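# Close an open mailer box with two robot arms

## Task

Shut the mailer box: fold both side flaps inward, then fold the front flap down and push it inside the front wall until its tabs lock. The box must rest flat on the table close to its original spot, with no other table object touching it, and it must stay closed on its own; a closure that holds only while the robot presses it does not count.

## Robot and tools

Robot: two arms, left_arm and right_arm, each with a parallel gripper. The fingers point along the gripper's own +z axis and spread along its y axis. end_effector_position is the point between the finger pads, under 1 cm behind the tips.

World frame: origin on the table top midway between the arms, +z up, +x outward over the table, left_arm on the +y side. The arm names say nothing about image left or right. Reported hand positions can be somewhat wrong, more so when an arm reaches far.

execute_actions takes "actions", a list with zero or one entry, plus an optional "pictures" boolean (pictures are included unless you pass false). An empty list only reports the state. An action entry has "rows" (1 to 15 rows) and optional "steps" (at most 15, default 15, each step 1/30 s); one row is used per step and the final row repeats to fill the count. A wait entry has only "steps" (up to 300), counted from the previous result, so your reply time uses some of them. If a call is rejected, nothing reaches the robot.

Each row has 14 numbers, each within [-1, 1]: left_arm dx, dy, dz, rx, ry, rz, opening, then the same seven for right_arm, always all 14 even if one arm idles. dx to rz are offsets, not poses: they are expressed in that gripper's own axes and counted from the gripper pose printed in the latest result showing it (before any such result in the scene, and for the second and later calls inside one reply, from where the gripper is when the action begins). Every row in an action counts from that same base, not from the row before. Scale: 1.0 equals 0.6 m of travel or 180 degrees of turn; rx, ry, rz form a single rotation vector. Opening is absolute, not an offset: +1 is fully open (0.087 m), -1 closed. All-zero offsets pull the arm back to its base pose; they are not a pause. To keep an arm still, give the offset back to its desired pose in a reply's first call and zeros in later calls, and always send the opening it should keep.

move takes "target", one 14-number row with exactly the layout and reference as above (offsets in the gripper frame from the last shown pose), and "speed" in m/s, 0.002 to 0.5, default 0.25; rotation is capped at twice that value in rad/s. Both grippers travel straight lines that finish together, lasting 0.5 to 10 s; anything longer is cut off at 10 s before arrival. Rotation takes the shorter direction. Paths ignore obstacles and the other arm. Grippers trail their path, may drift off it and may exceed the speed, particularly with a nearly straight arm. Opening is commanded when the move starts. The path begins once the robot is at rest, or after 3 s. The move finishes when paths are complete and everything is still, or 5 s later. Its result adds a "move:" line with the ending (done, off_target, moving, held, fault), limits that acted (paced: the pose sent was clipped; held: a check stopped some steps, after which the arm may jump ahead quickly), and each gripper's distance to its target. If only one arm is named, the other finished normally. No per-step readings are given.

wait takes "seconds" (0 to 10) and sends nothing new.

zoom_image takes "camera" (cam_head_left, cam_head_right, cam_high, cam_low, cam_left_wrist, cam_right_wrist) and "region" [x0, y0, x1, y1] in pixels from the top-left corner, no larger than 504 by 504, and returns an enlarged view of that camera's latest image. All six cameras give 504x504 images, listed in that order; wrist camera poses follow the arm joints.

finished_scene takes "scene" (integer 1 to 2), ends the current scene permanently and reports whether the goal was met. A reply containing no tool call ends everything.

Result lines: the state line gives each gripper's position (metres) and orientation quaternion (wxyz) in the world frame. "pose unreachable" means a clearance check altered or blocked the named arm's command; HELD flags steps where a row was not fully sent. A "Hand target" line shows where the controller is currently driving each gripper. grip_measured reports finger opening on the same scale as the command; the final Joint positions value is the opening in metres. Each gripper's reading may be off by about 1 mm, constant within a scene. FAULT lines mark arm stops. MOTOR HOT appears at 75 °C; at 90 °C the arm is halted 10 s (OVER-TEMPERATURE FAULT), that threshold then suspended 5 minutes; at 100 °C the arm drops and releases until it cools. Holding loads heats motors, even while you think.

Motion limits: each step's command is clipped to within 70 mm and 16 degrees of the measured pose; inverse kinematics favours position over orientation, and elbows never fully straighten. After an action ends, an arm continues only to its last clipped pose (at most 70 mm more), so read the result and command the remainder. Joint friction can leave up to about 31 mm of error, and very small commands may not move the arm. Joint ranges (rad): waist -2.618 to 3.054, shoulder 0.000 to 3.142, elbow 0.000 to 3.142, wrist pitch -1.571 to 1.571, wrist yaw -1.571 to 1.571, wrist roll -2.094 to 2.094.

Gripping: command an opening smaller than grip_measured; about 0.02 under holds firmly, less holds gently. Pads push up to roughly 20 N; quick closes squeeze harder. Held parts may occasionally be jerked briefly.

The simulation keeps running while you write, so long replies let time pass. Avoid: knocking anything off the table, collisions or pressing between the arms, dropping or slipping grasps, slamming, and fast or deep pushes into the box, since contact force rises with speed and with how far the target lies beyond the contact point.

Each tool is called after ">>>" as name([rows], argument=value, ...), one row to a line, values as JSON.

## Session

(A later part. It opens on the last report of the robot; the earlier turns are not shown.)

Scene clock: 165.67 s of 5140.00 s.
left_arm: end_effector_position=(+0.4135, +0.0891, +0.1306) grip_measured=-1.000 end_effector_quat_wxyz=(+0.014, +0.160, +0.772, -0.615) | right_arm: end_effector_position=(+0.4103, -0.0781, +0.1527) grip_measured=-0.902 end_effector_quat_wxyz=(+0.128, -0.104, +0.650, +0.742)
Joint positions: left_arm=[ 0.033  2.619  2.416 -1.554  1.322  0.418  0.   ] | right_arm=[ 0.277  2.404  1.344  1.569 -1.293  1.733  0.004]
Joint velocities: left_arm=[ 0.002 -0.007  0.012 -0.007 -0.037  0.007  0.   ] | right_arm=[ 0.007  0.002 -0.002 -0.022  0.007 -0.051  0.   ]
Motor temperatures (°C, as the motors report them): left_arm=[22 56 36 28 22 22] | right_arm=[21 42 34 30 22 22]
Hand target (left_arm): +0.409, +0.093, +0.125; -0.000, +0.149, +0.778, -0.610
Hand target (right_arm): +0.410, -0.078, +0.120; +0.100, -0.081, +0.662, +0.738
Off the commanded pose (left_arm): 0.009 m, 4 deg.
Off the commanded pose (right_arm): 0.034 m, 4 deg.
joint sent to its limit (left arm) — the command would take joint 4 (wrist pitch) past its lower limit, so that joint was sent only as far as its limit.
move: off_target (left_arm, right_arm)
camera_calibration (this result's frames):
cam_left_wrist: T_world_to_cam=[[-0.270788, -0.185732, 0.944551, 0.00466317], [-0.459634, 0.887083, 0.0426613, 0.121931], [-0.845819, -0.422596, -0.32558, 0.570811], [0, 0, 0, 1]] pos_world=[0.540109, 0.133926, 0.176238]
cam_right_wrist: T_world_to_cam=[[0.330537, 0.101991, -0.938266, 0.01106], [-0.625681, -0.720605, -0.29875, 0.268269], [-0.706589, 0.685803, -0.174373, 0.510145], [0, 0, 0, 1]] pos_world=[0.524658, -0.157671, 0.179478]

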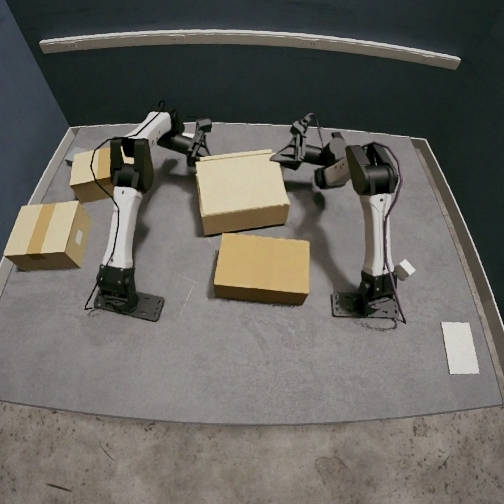

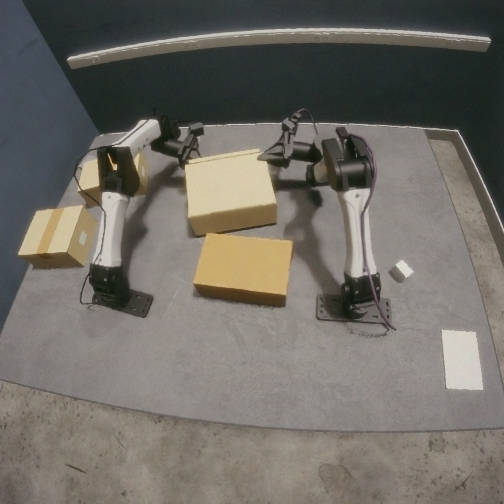

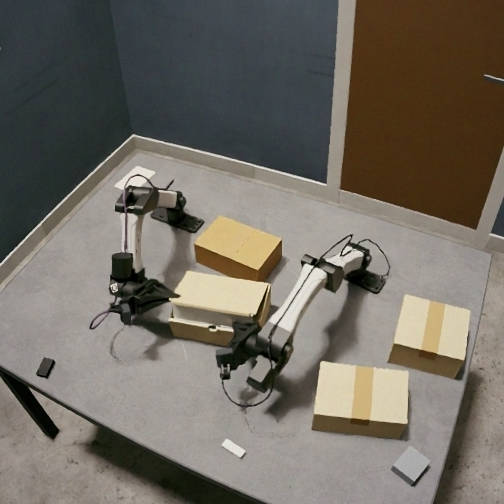

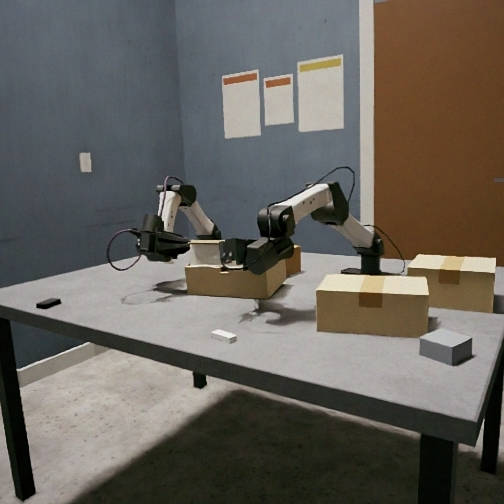

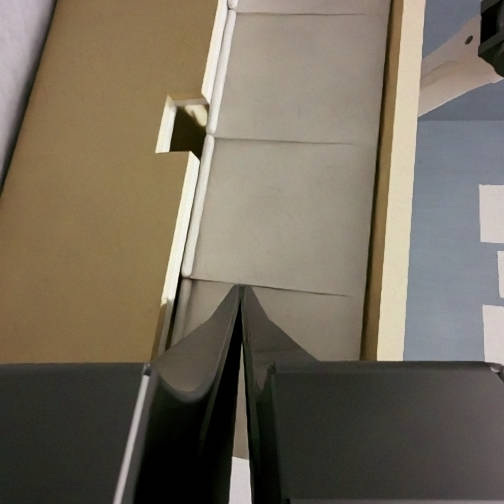

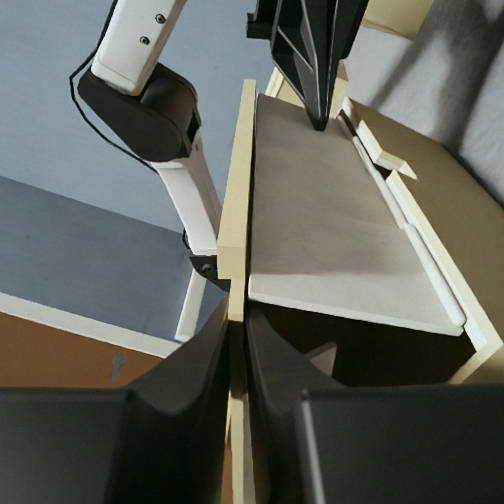

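>>> move(target=[-0.02,0,0,0,0,0.5,-1, 0,0.03,0,0,0,0,-1], speed=0.2)

Scene clock: 174.43 s of 5140.00 s.
left_arm: end_effector_position=(+0.4290, +0.0899, +0.1394) grip_measured=-1.000 end_effector_quat_wxyz=(+0.446, +0.655, +0.437, -0.425) | right_arm: end_effector_position=(+0.4056, -0.0791, +0.1621) grip_measured=-0.904 end_effector_quat_wxyz=(+0.131, -0.115, +0.649, +0.741)
Joint positions: left_arm=[ 0.028  2.366  2.11  -1.448  1.326  1.928  0.   ] | right_arm=[ 0.277  2.374  1.333  1.569 -1.305  1.733  0.004]
Joint velocities: left_arm=[-0.022 -0.012 -0.022  0.066 -0.007 -0.007  0.   ] | right_arm=[-0.002 -0.007 -0.002 -0.037  0.051 -0.037 -0.001]
Motor temperatures (°C, as the motors report them): left_arm=[22 58 36 28 22 22] | right_arm=[21 43 34 30 22 22]
Hand target (left_arm): +0.426, +0.086, +0.134; +0.444, +0.659, +0.432, -0.426
Hand target (right_arm): +0.404, -0.080, +0.169; +0.128, -0.104, +0.649, +0.742
Off the commanded pose (left_arm): 0.008 m, 1 deg.
Off the commanded pose (right_arm): 0.008 m, 1 deg.
After step 90, 1.30 s passed at rest.
move: done
camera_calibration (this result's frames):
cam_left_wrist: T_world_to_cam=[[-0.949312, 0.225435, -0.219055, 0.417013], [0.299104, 0.862132, -0.40898, -0.13229], [0.0966562, -0.45377, -0.885861, 0.263742], [0, 0, 0, 1]] pos_world=[0.409952, 0.139721, 0.270884]
cam_right_wrist: T_world_to_cam=[[0.3481, 0.104182, -0.931651, 0.0135477], [-0.611929, -0.727625, -0.310007, 0.263164], [-0.71019, 0.678017, -0.189534, 0.512506], [0, 0, 0, 1]] pos_world=[0.520298, -0.157414, 0.191342]

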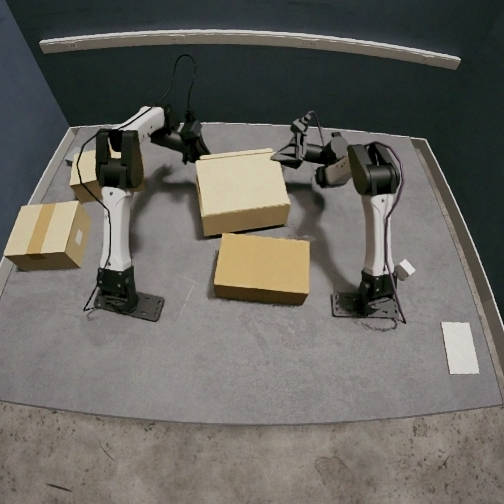

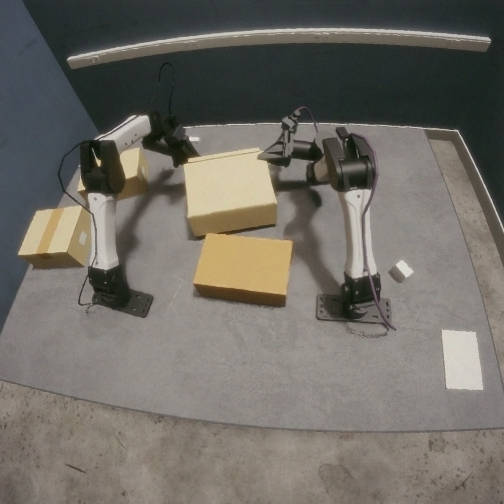

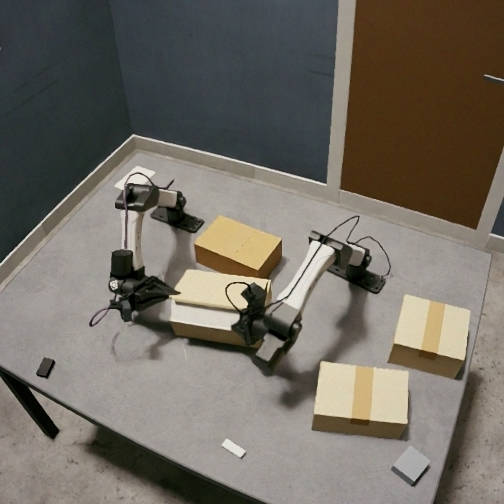

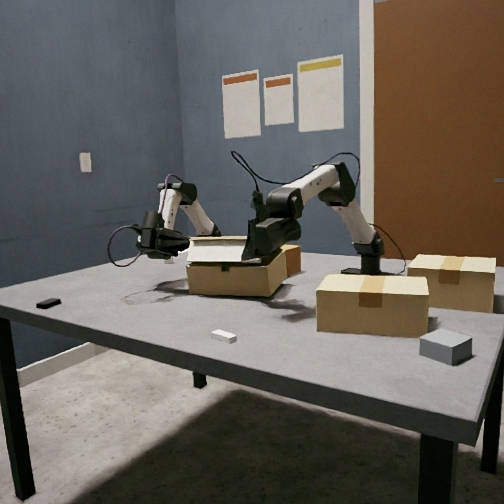

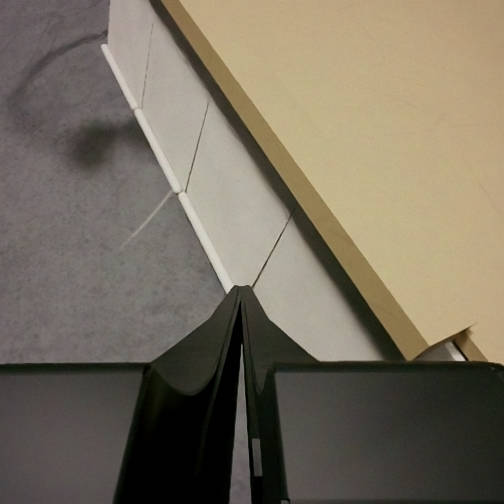

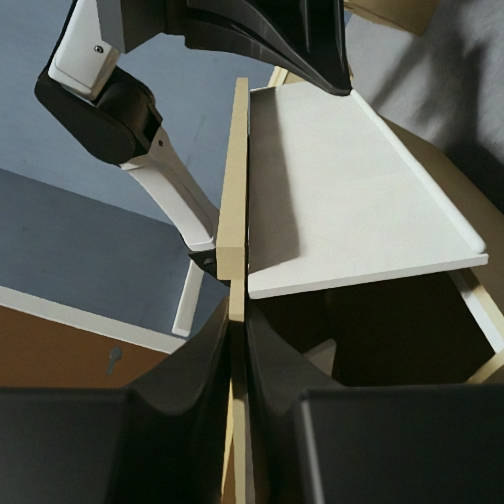

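>>> move(target=[0,-0.03,0.12,0,0,0,-1, 0,0,0,0,0,0,-1], speed=0.06)

Scene clock: 177.90 s of 5140.00 s.
left_arm: end_effector_position=(+0.4067, +0.0298, +0.1255) grip_measured=-1.000 end_effector_quat_wxyz=(+0.454, +0.654, +0.433, -0.423) | right_arm: end_effector_position=(+0.4005, -0.0804, +0.1588) grip_measured=-0.904 end_effector_quat_wxyz=(+0.122, -0.128, +0.653, +0.737)
Joint positions: left_arm=[-0.113  2.146  1.653 -0.63   1.312  1.345  0.   ] | right_arm=[ 0.276  2.374  1.333  1.569 -1.34   1.729  0.004]
Joint velocities: left_arm=[ 0.002  0.007 -0.012  0.11  -0.066 -0.11   0.   ] | right_arm=[-0.012 -0.002  0.002 -0.051  0.051  0.022 -0.001]
Motor temperatures (°C, as the motors report them): left_arm=[22 58 36 28 22 22] | right_arm=[21 44 34 29 22 22]
Hand target (left_arm): +0.399, +0.025, +0.119; +0.445, +0.656, +0.435, -0.428
Hand target (right_arm): +0.406, -0.079, +0.162; +0.131, -0.115, +0.649, +0.741
Off the commanded pose (left_arm): 0.011 m, 1 deg.
Off the commanded pose (right_arm): 0.006 m, 2 deg.
joint sent to its limit (right arm) — the command would take joint 4 (wrist pitch) past its upper limit, so that joint was sent only as far as its limit.
move: off_target (left_arm)
camera_calibration (this result's frames):
cam_left_wrist: T_world_to_cam=[[-0.947081, 0.219806, -0.233927, 0.407431], [0.301827, 0.857861, -0.415903, -0.0796655], [0.109259, -0.4645, -0.878808, 0.220622], [0, 0, 0, 1]] pos_world=[0.38581, 0.0812647, 0.25606]
cam_right_wrist: T_world_to_cam=[[0.352763, 0.0985916, -0.930504, 0.00987435], [-0.587928, -0.750269, -0.302384, 0.245444], [-0.727941, 0.65374, -0.206703, 0.516979], [0, 0, 0, 1]] pos_world=[0.51715, -0.154795, 0.190268]

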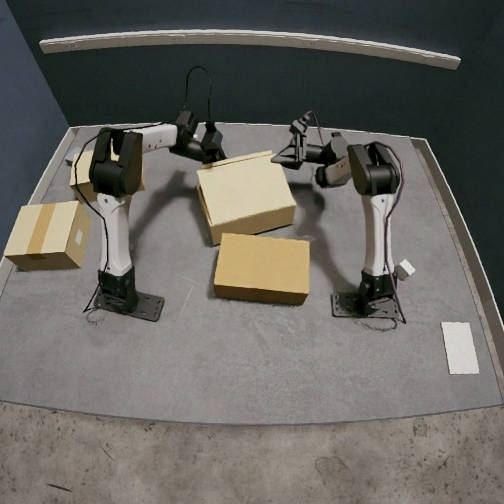

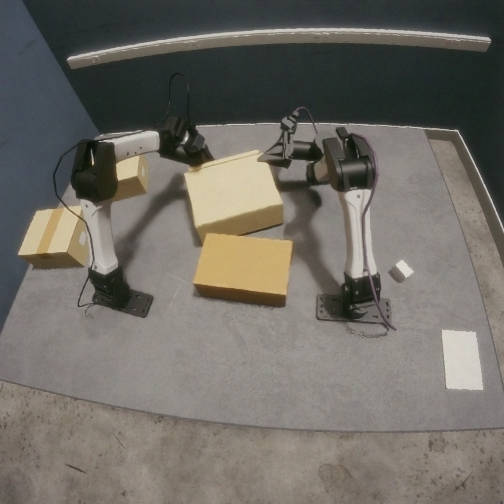

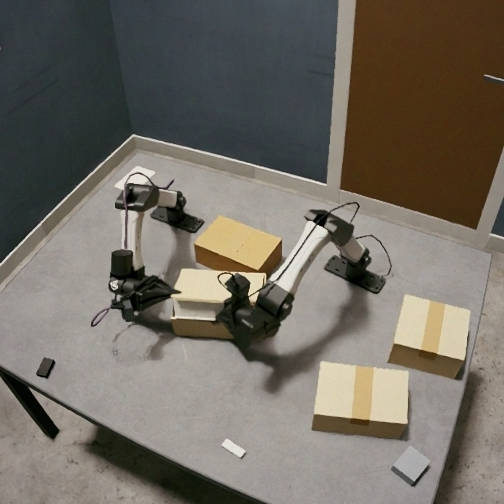

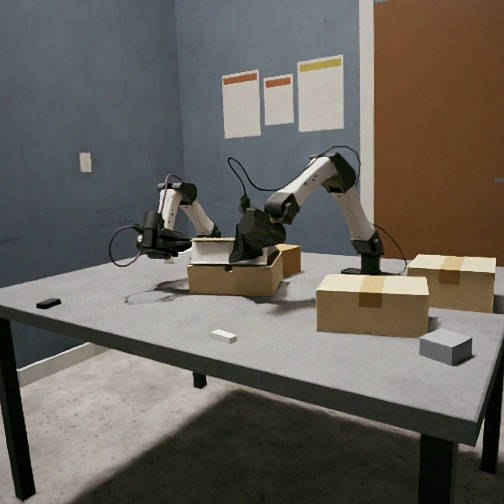

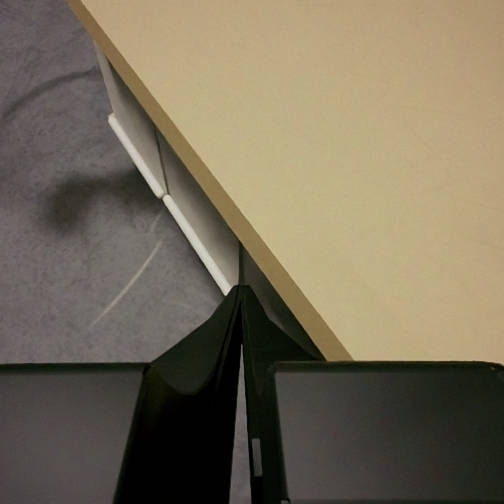

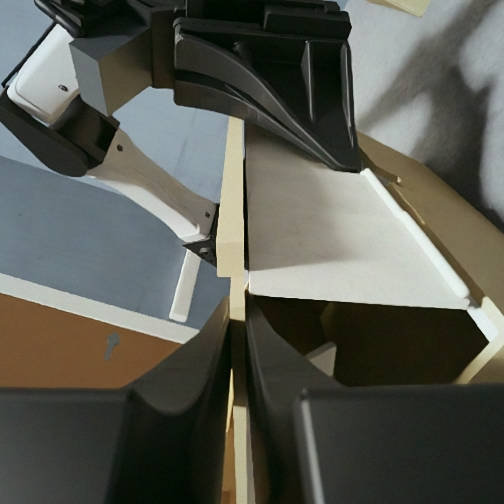

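>>> move(target=[0,0.01,-0.02,0.1,-0.08,0,-1, 0,0,0,0,0,0,-1], speed=0.08)

Scene clock: 182.53 s of 5140.00 s.
left_arm: end_effector_position=(+0.4134, +0.0364, +0.1356) grip_measured=-1.000 end_effector_quat_wxyz=(+0.459, +0.649, +0.378, -0.475) | right_arm: end_effector_position=(+0.4001, -0.0805, +0.1586) grip_measured=-0.904 end_effector_quat_wxyz=(+0.121, -0.129, +0.653, +0.737)
Joint positions: left_arm=[-0.074  2.478  2.212 -1.552  1.439  2.062  0.   ] | right_arm=[ 0.276  2.374  1.333  1.569 -1.342  1.729  0.004]
Joint velocities: left_arm=[ 0.002 -0.032  0.007 -0.081 -0.051 -0.037  0.   ] | right_arm=[-0.007 -0.002 -0.002 -0.007  0.007 -0.037 -0.001]
Motor temperatures (°C, as the motors report them): left_arm=[22 57 36 28 22 22] | right_arm=[21 44 34 29 22 22]
Hand target (left_arm): +0.414, +0.040, +0.129; +0.454, +0.642, +0.388, -0.481
Hand target (right_arm): +0.401, -0.080, +0.159; +0.122, -0.128, +0.653, +0.737
Off the commanded pose (left_arm): 0.007 m, 15 deg.
Off the commanded pose (right_arm): 0.000 m, 0 deg.
joint sent to its limit (left arm) — the command would take joint 4 (wrist pitch) past its lower limit, so that joint was sent only as far as its limit.
joint sent to its limit (right arm) — the command would take joint 4 (wrist pitch) past its upper limit, so that joint was sent only as far as its limit.
move: off_target (left_arm)
camera_calibration (this result's frames):
cam_left_wrist: T_world_to_cam=[[-0.922971, 0.297149, -0.244594, 0.40337], [0.382946, 0.772487, -0.506572, -0.101317], [0.0384185, -0.561218, -0.826776, 0.25754], [0, 0, 0, 1]] pos_world=[0.401203, 0.102941, 0.260265]
cam_right_wrist: T_world_to_cam=[[0.352823, 0.0981873, -0.930524, 0.00974757], [-0.586103, -0.752019, -0.301582, 0.244062], [-0.729383, 0.651788, -0.207782, 0.517288], [0, 0, 0, 1]] pos_world=[0.516907, -0.15458, 0.190158]

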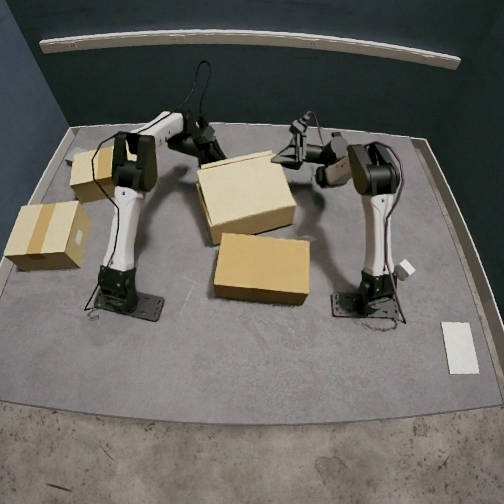

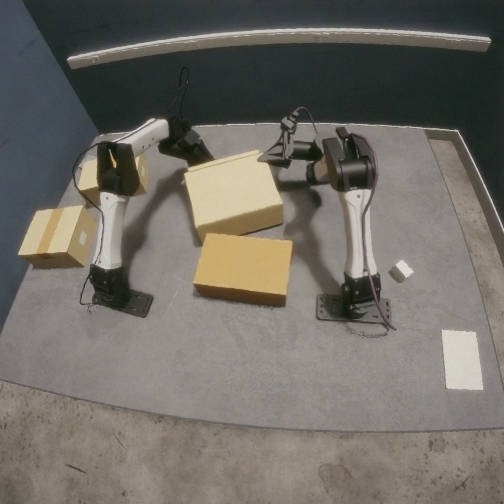

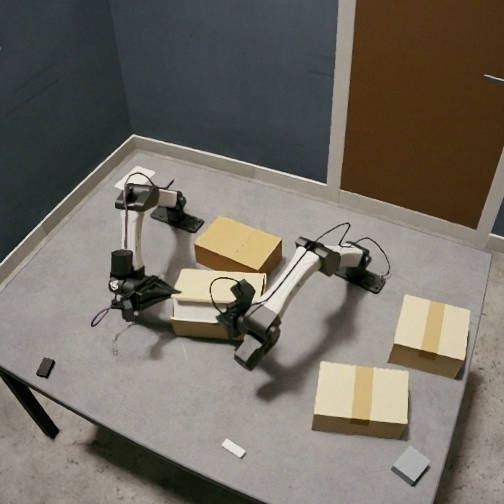

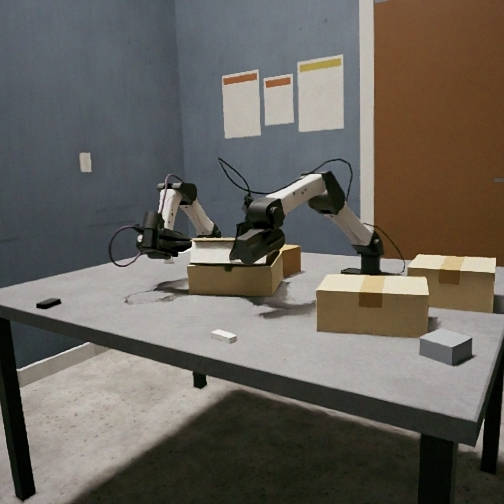

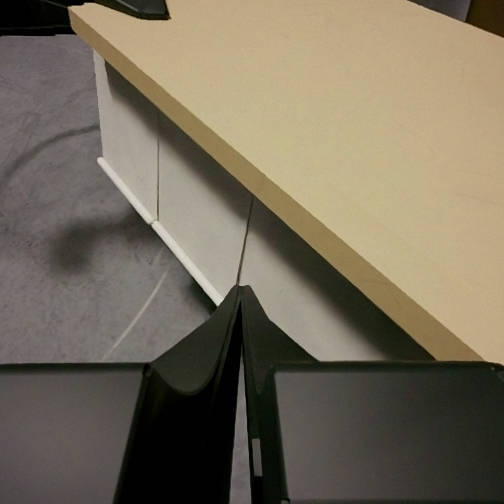

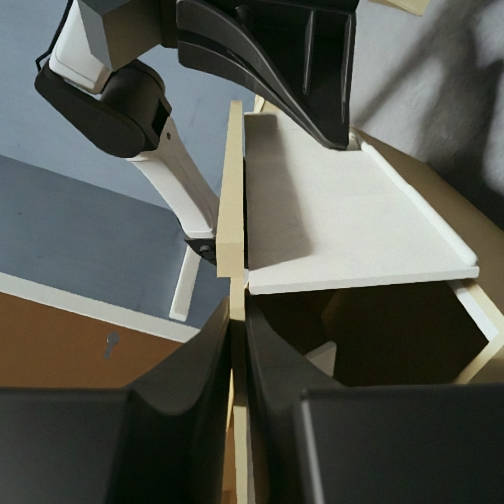

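Go down a bit and push in.

>>> move(target=[0.035,-0.04,0.05,0,0,0,-1, 0,0,0,0,0,0,-1], speed=0.04)

Scene clock: 185.07 s of 5140.00 s.
left_arm: end_effector_position=(+0.3923, +0.0221, +0.1148) grip_measured=-1.000 end_effector_quat_wxyz=(+0.462, +0.647, +0.371, -0.480) | right_arm: end_effector_position=(+0.3961, -0.0815, +0.1560) grip_measured=-0.904 end_effector_quat_wxyz=(+0.113, -0.140, +0.656, +0.733)
Joint positions: left_arm=[-0.115  2.334  1.872 -1.129  1.458  1.837  0.   ] | right_arm=[ 0.276  2.374  1.333  1.569 -1.37   1.727  0.004]
Joint velocities: left_arm=[-0.017 -0.105 -0.159  0.403 -0.022 -0.271  0.   ] | right_arm=[ 0.002 -0.007  0.002 -0.051 -0.081 -0.022 -0.   ]
Motor temperatures (°C, as the motors report them): left_arm=[22 58 36 28 22 22] | right_arm=[21 44 34 29 22 22]
Hand target (left_arm): +0.388, +0.017, +0.107; +0.455, +0.651, +0.371, -0.481
Hand target (right_arm): +0.400, -0.081, +0.159; +0.121, -0.130, +0.653, +0.736
Off the commanded pose (left_arm): 0.011 m, 1 deg.
Off the commanded pose (right_arm): 0.005 m, 2 deg.
joint sent to its limit (right arm) — the command would take joint 4 (wrist pitch) past its upper limit, so that joint was sent only as far as its limit.
move: off_target (left_arm)
camera_calibration (this result's frames):
cam_left_wrist: T_world_to_cam=[[-0.919917, 0.303377, -0.248425, 0.382201], [0.390832, 0.76059, -0.518414, -0.0941369], [0.0316749, -0.57399, -0.818249, 0.23505], [0, 0, 0, 1]] pos_world=[0.38094, 0.0905647, 0.238476]
cam_right_wrist: T_world_to_cam=[[0.355622, 0.0941321, -0.929878, 0.00736894], [-0.56688, -0.769295, -0.294673, 0.230044], [-0.743089, 0.631921, -0.220216, 0.520221], [0, 0, 0, 1]] pos_world=[0.514357, -0.152461, 0.189201]

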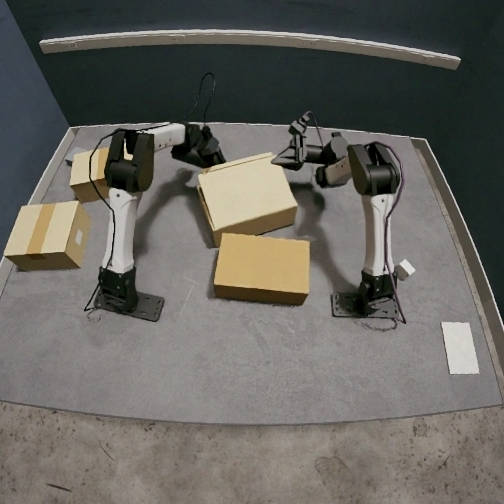

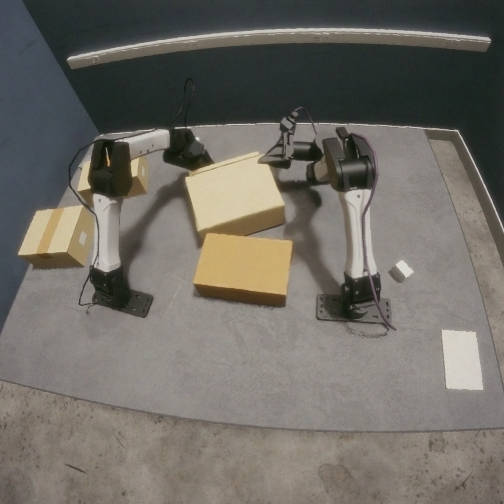

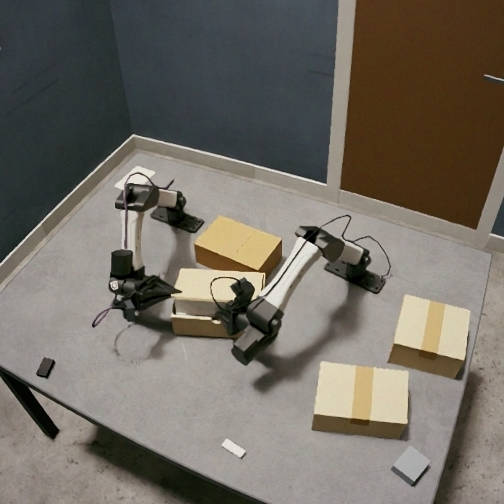

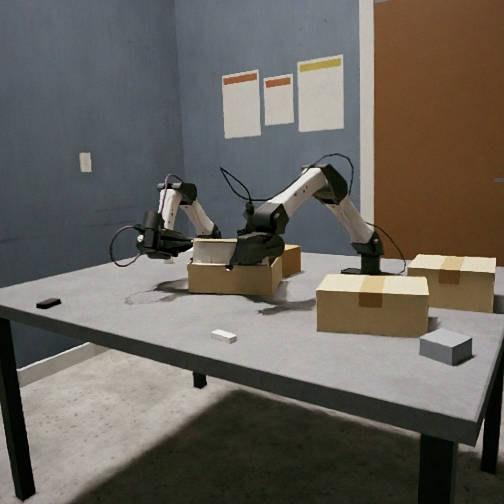

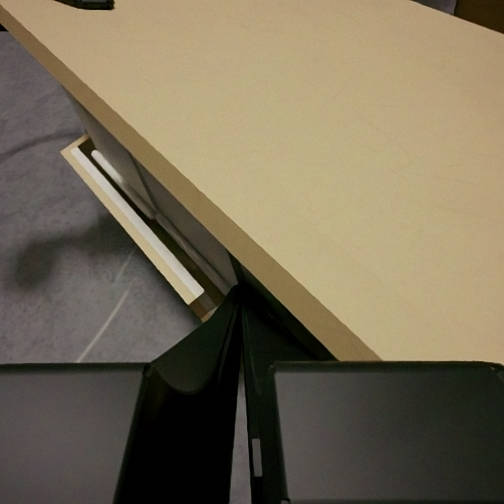

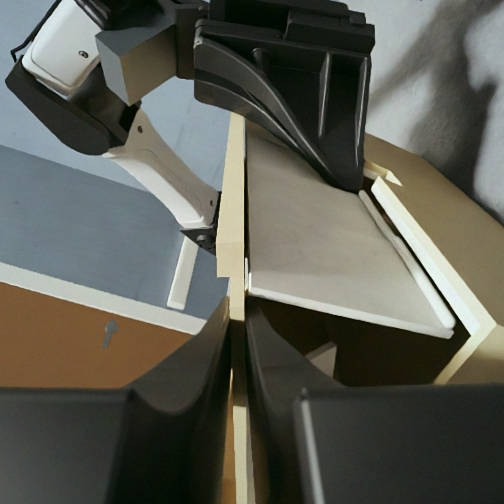

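Bead is inside. Lower the lid.

>>> move(target=[0,0,0,0,0,0,-1, 0,-0.06,0,0,0,0.03,-1], speed=0.04)

Scene clock: 187.83 s of 5140.00 s.
left_arm: end_effector_position=(+0.3949, +0.0221, +0.1131) grip_measured=-1.000 end_effector_quat_wxyz=(+0.464, +0.653, +0.368, -0.472) | right_arm: end_effector_position=(+0.4024, -0.0802, +0.1332) grip_measured=-0.904 end_effector_quat_wxyz=(+0.076, -0.117, +0.666, +0.733)
Joint positions: left_arm=[-0.115  2.327  1.861 -1.09   1.446  1.819  0.   ] | right_arm=[ 0.276  2.457  1.385  1.57  -1.387  1.784  0.004]
Joint velocities: left_arm=[ 0.007 -0.012 -0.002 -0.007  0.022 -0.095  0.   ] | right_arm=[ 0.002 -0.007  0.007 -0.037 -0.007 -0.066  0.   ]
Motor temperatures (°C, as the motors report them): left_arm=[22 58 36 28 22 22] | right_arm=[21 45 34 29 22 22]
Hand target (left_arm): +0.392, +0.022, +0.115; +0.462, +0.647, +0.371, -0.480
Hand target (right_arm): +0.408, -0.078, +0.123; +0.079, -0.108, +0.665, +0.735
Off the commanded pose (left_arm): 0.003 m, 1 deg.
Off the commanded pose (right_arm): 0.013 m, 1 deg.
joint sent to its limit (right arm) — the command would take joint 4 (wrist pitch) past its upper limit, so that joint was sent only as far as its limit.
move: off_target (right_arm)
camera_calibration (this result's frames):
cam_left_wrist: T_world_to_cam=[[-0.915677, 0.303057, -0.263993, 0.384245], [0.398975, 0.764702, -0.506014, -0.100695], [0.0485246, -0.568672, -0.821132, 0.227192], [0, 0, 0, 1]] pos_world=[0.380995, 0.0897515, 0.237039]
cam_right_wrist: T_world_to_cam=[[0.274265, 0.0826622, -0.958095, 0.0193368], [-0.572743, -0.786281, -0.231792, 0.22051], [-0.772492, 0.612314, -0.168305, 0.522428], [0, 0, 0, 1]] pos_world=[0.524564, -0.148105, 0.157567]

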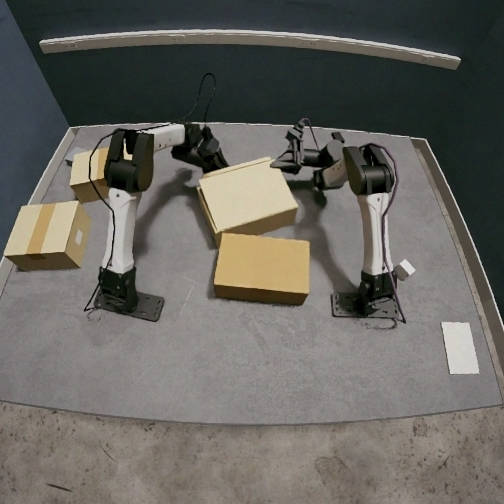

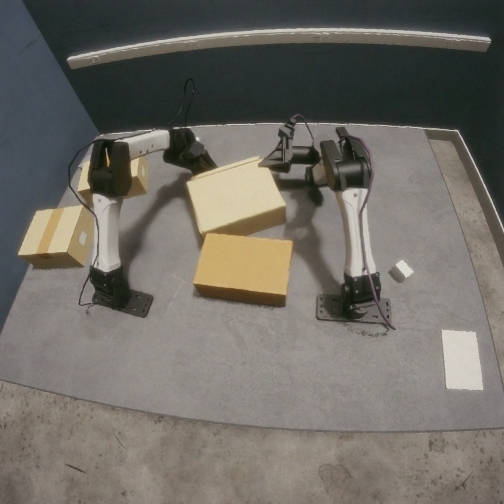

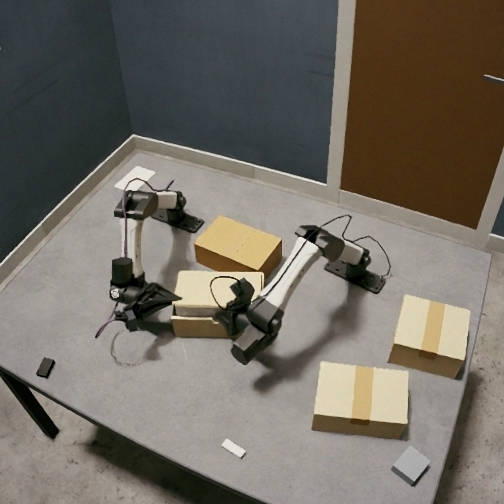

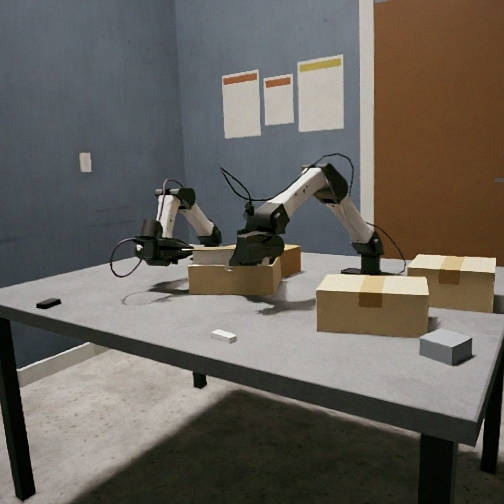

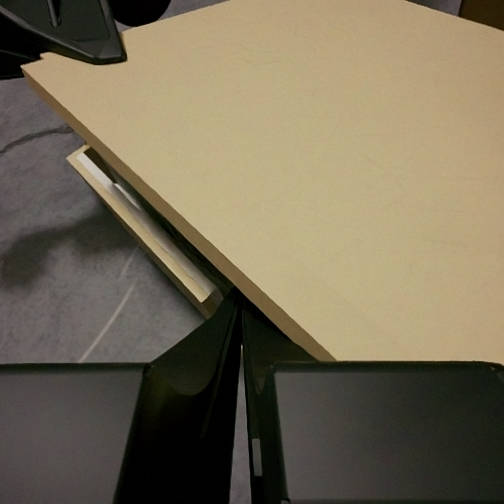

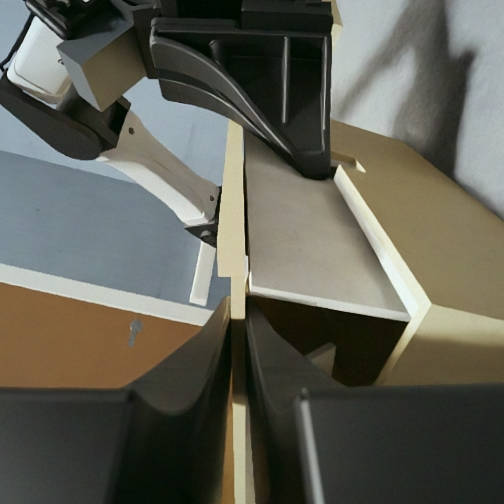

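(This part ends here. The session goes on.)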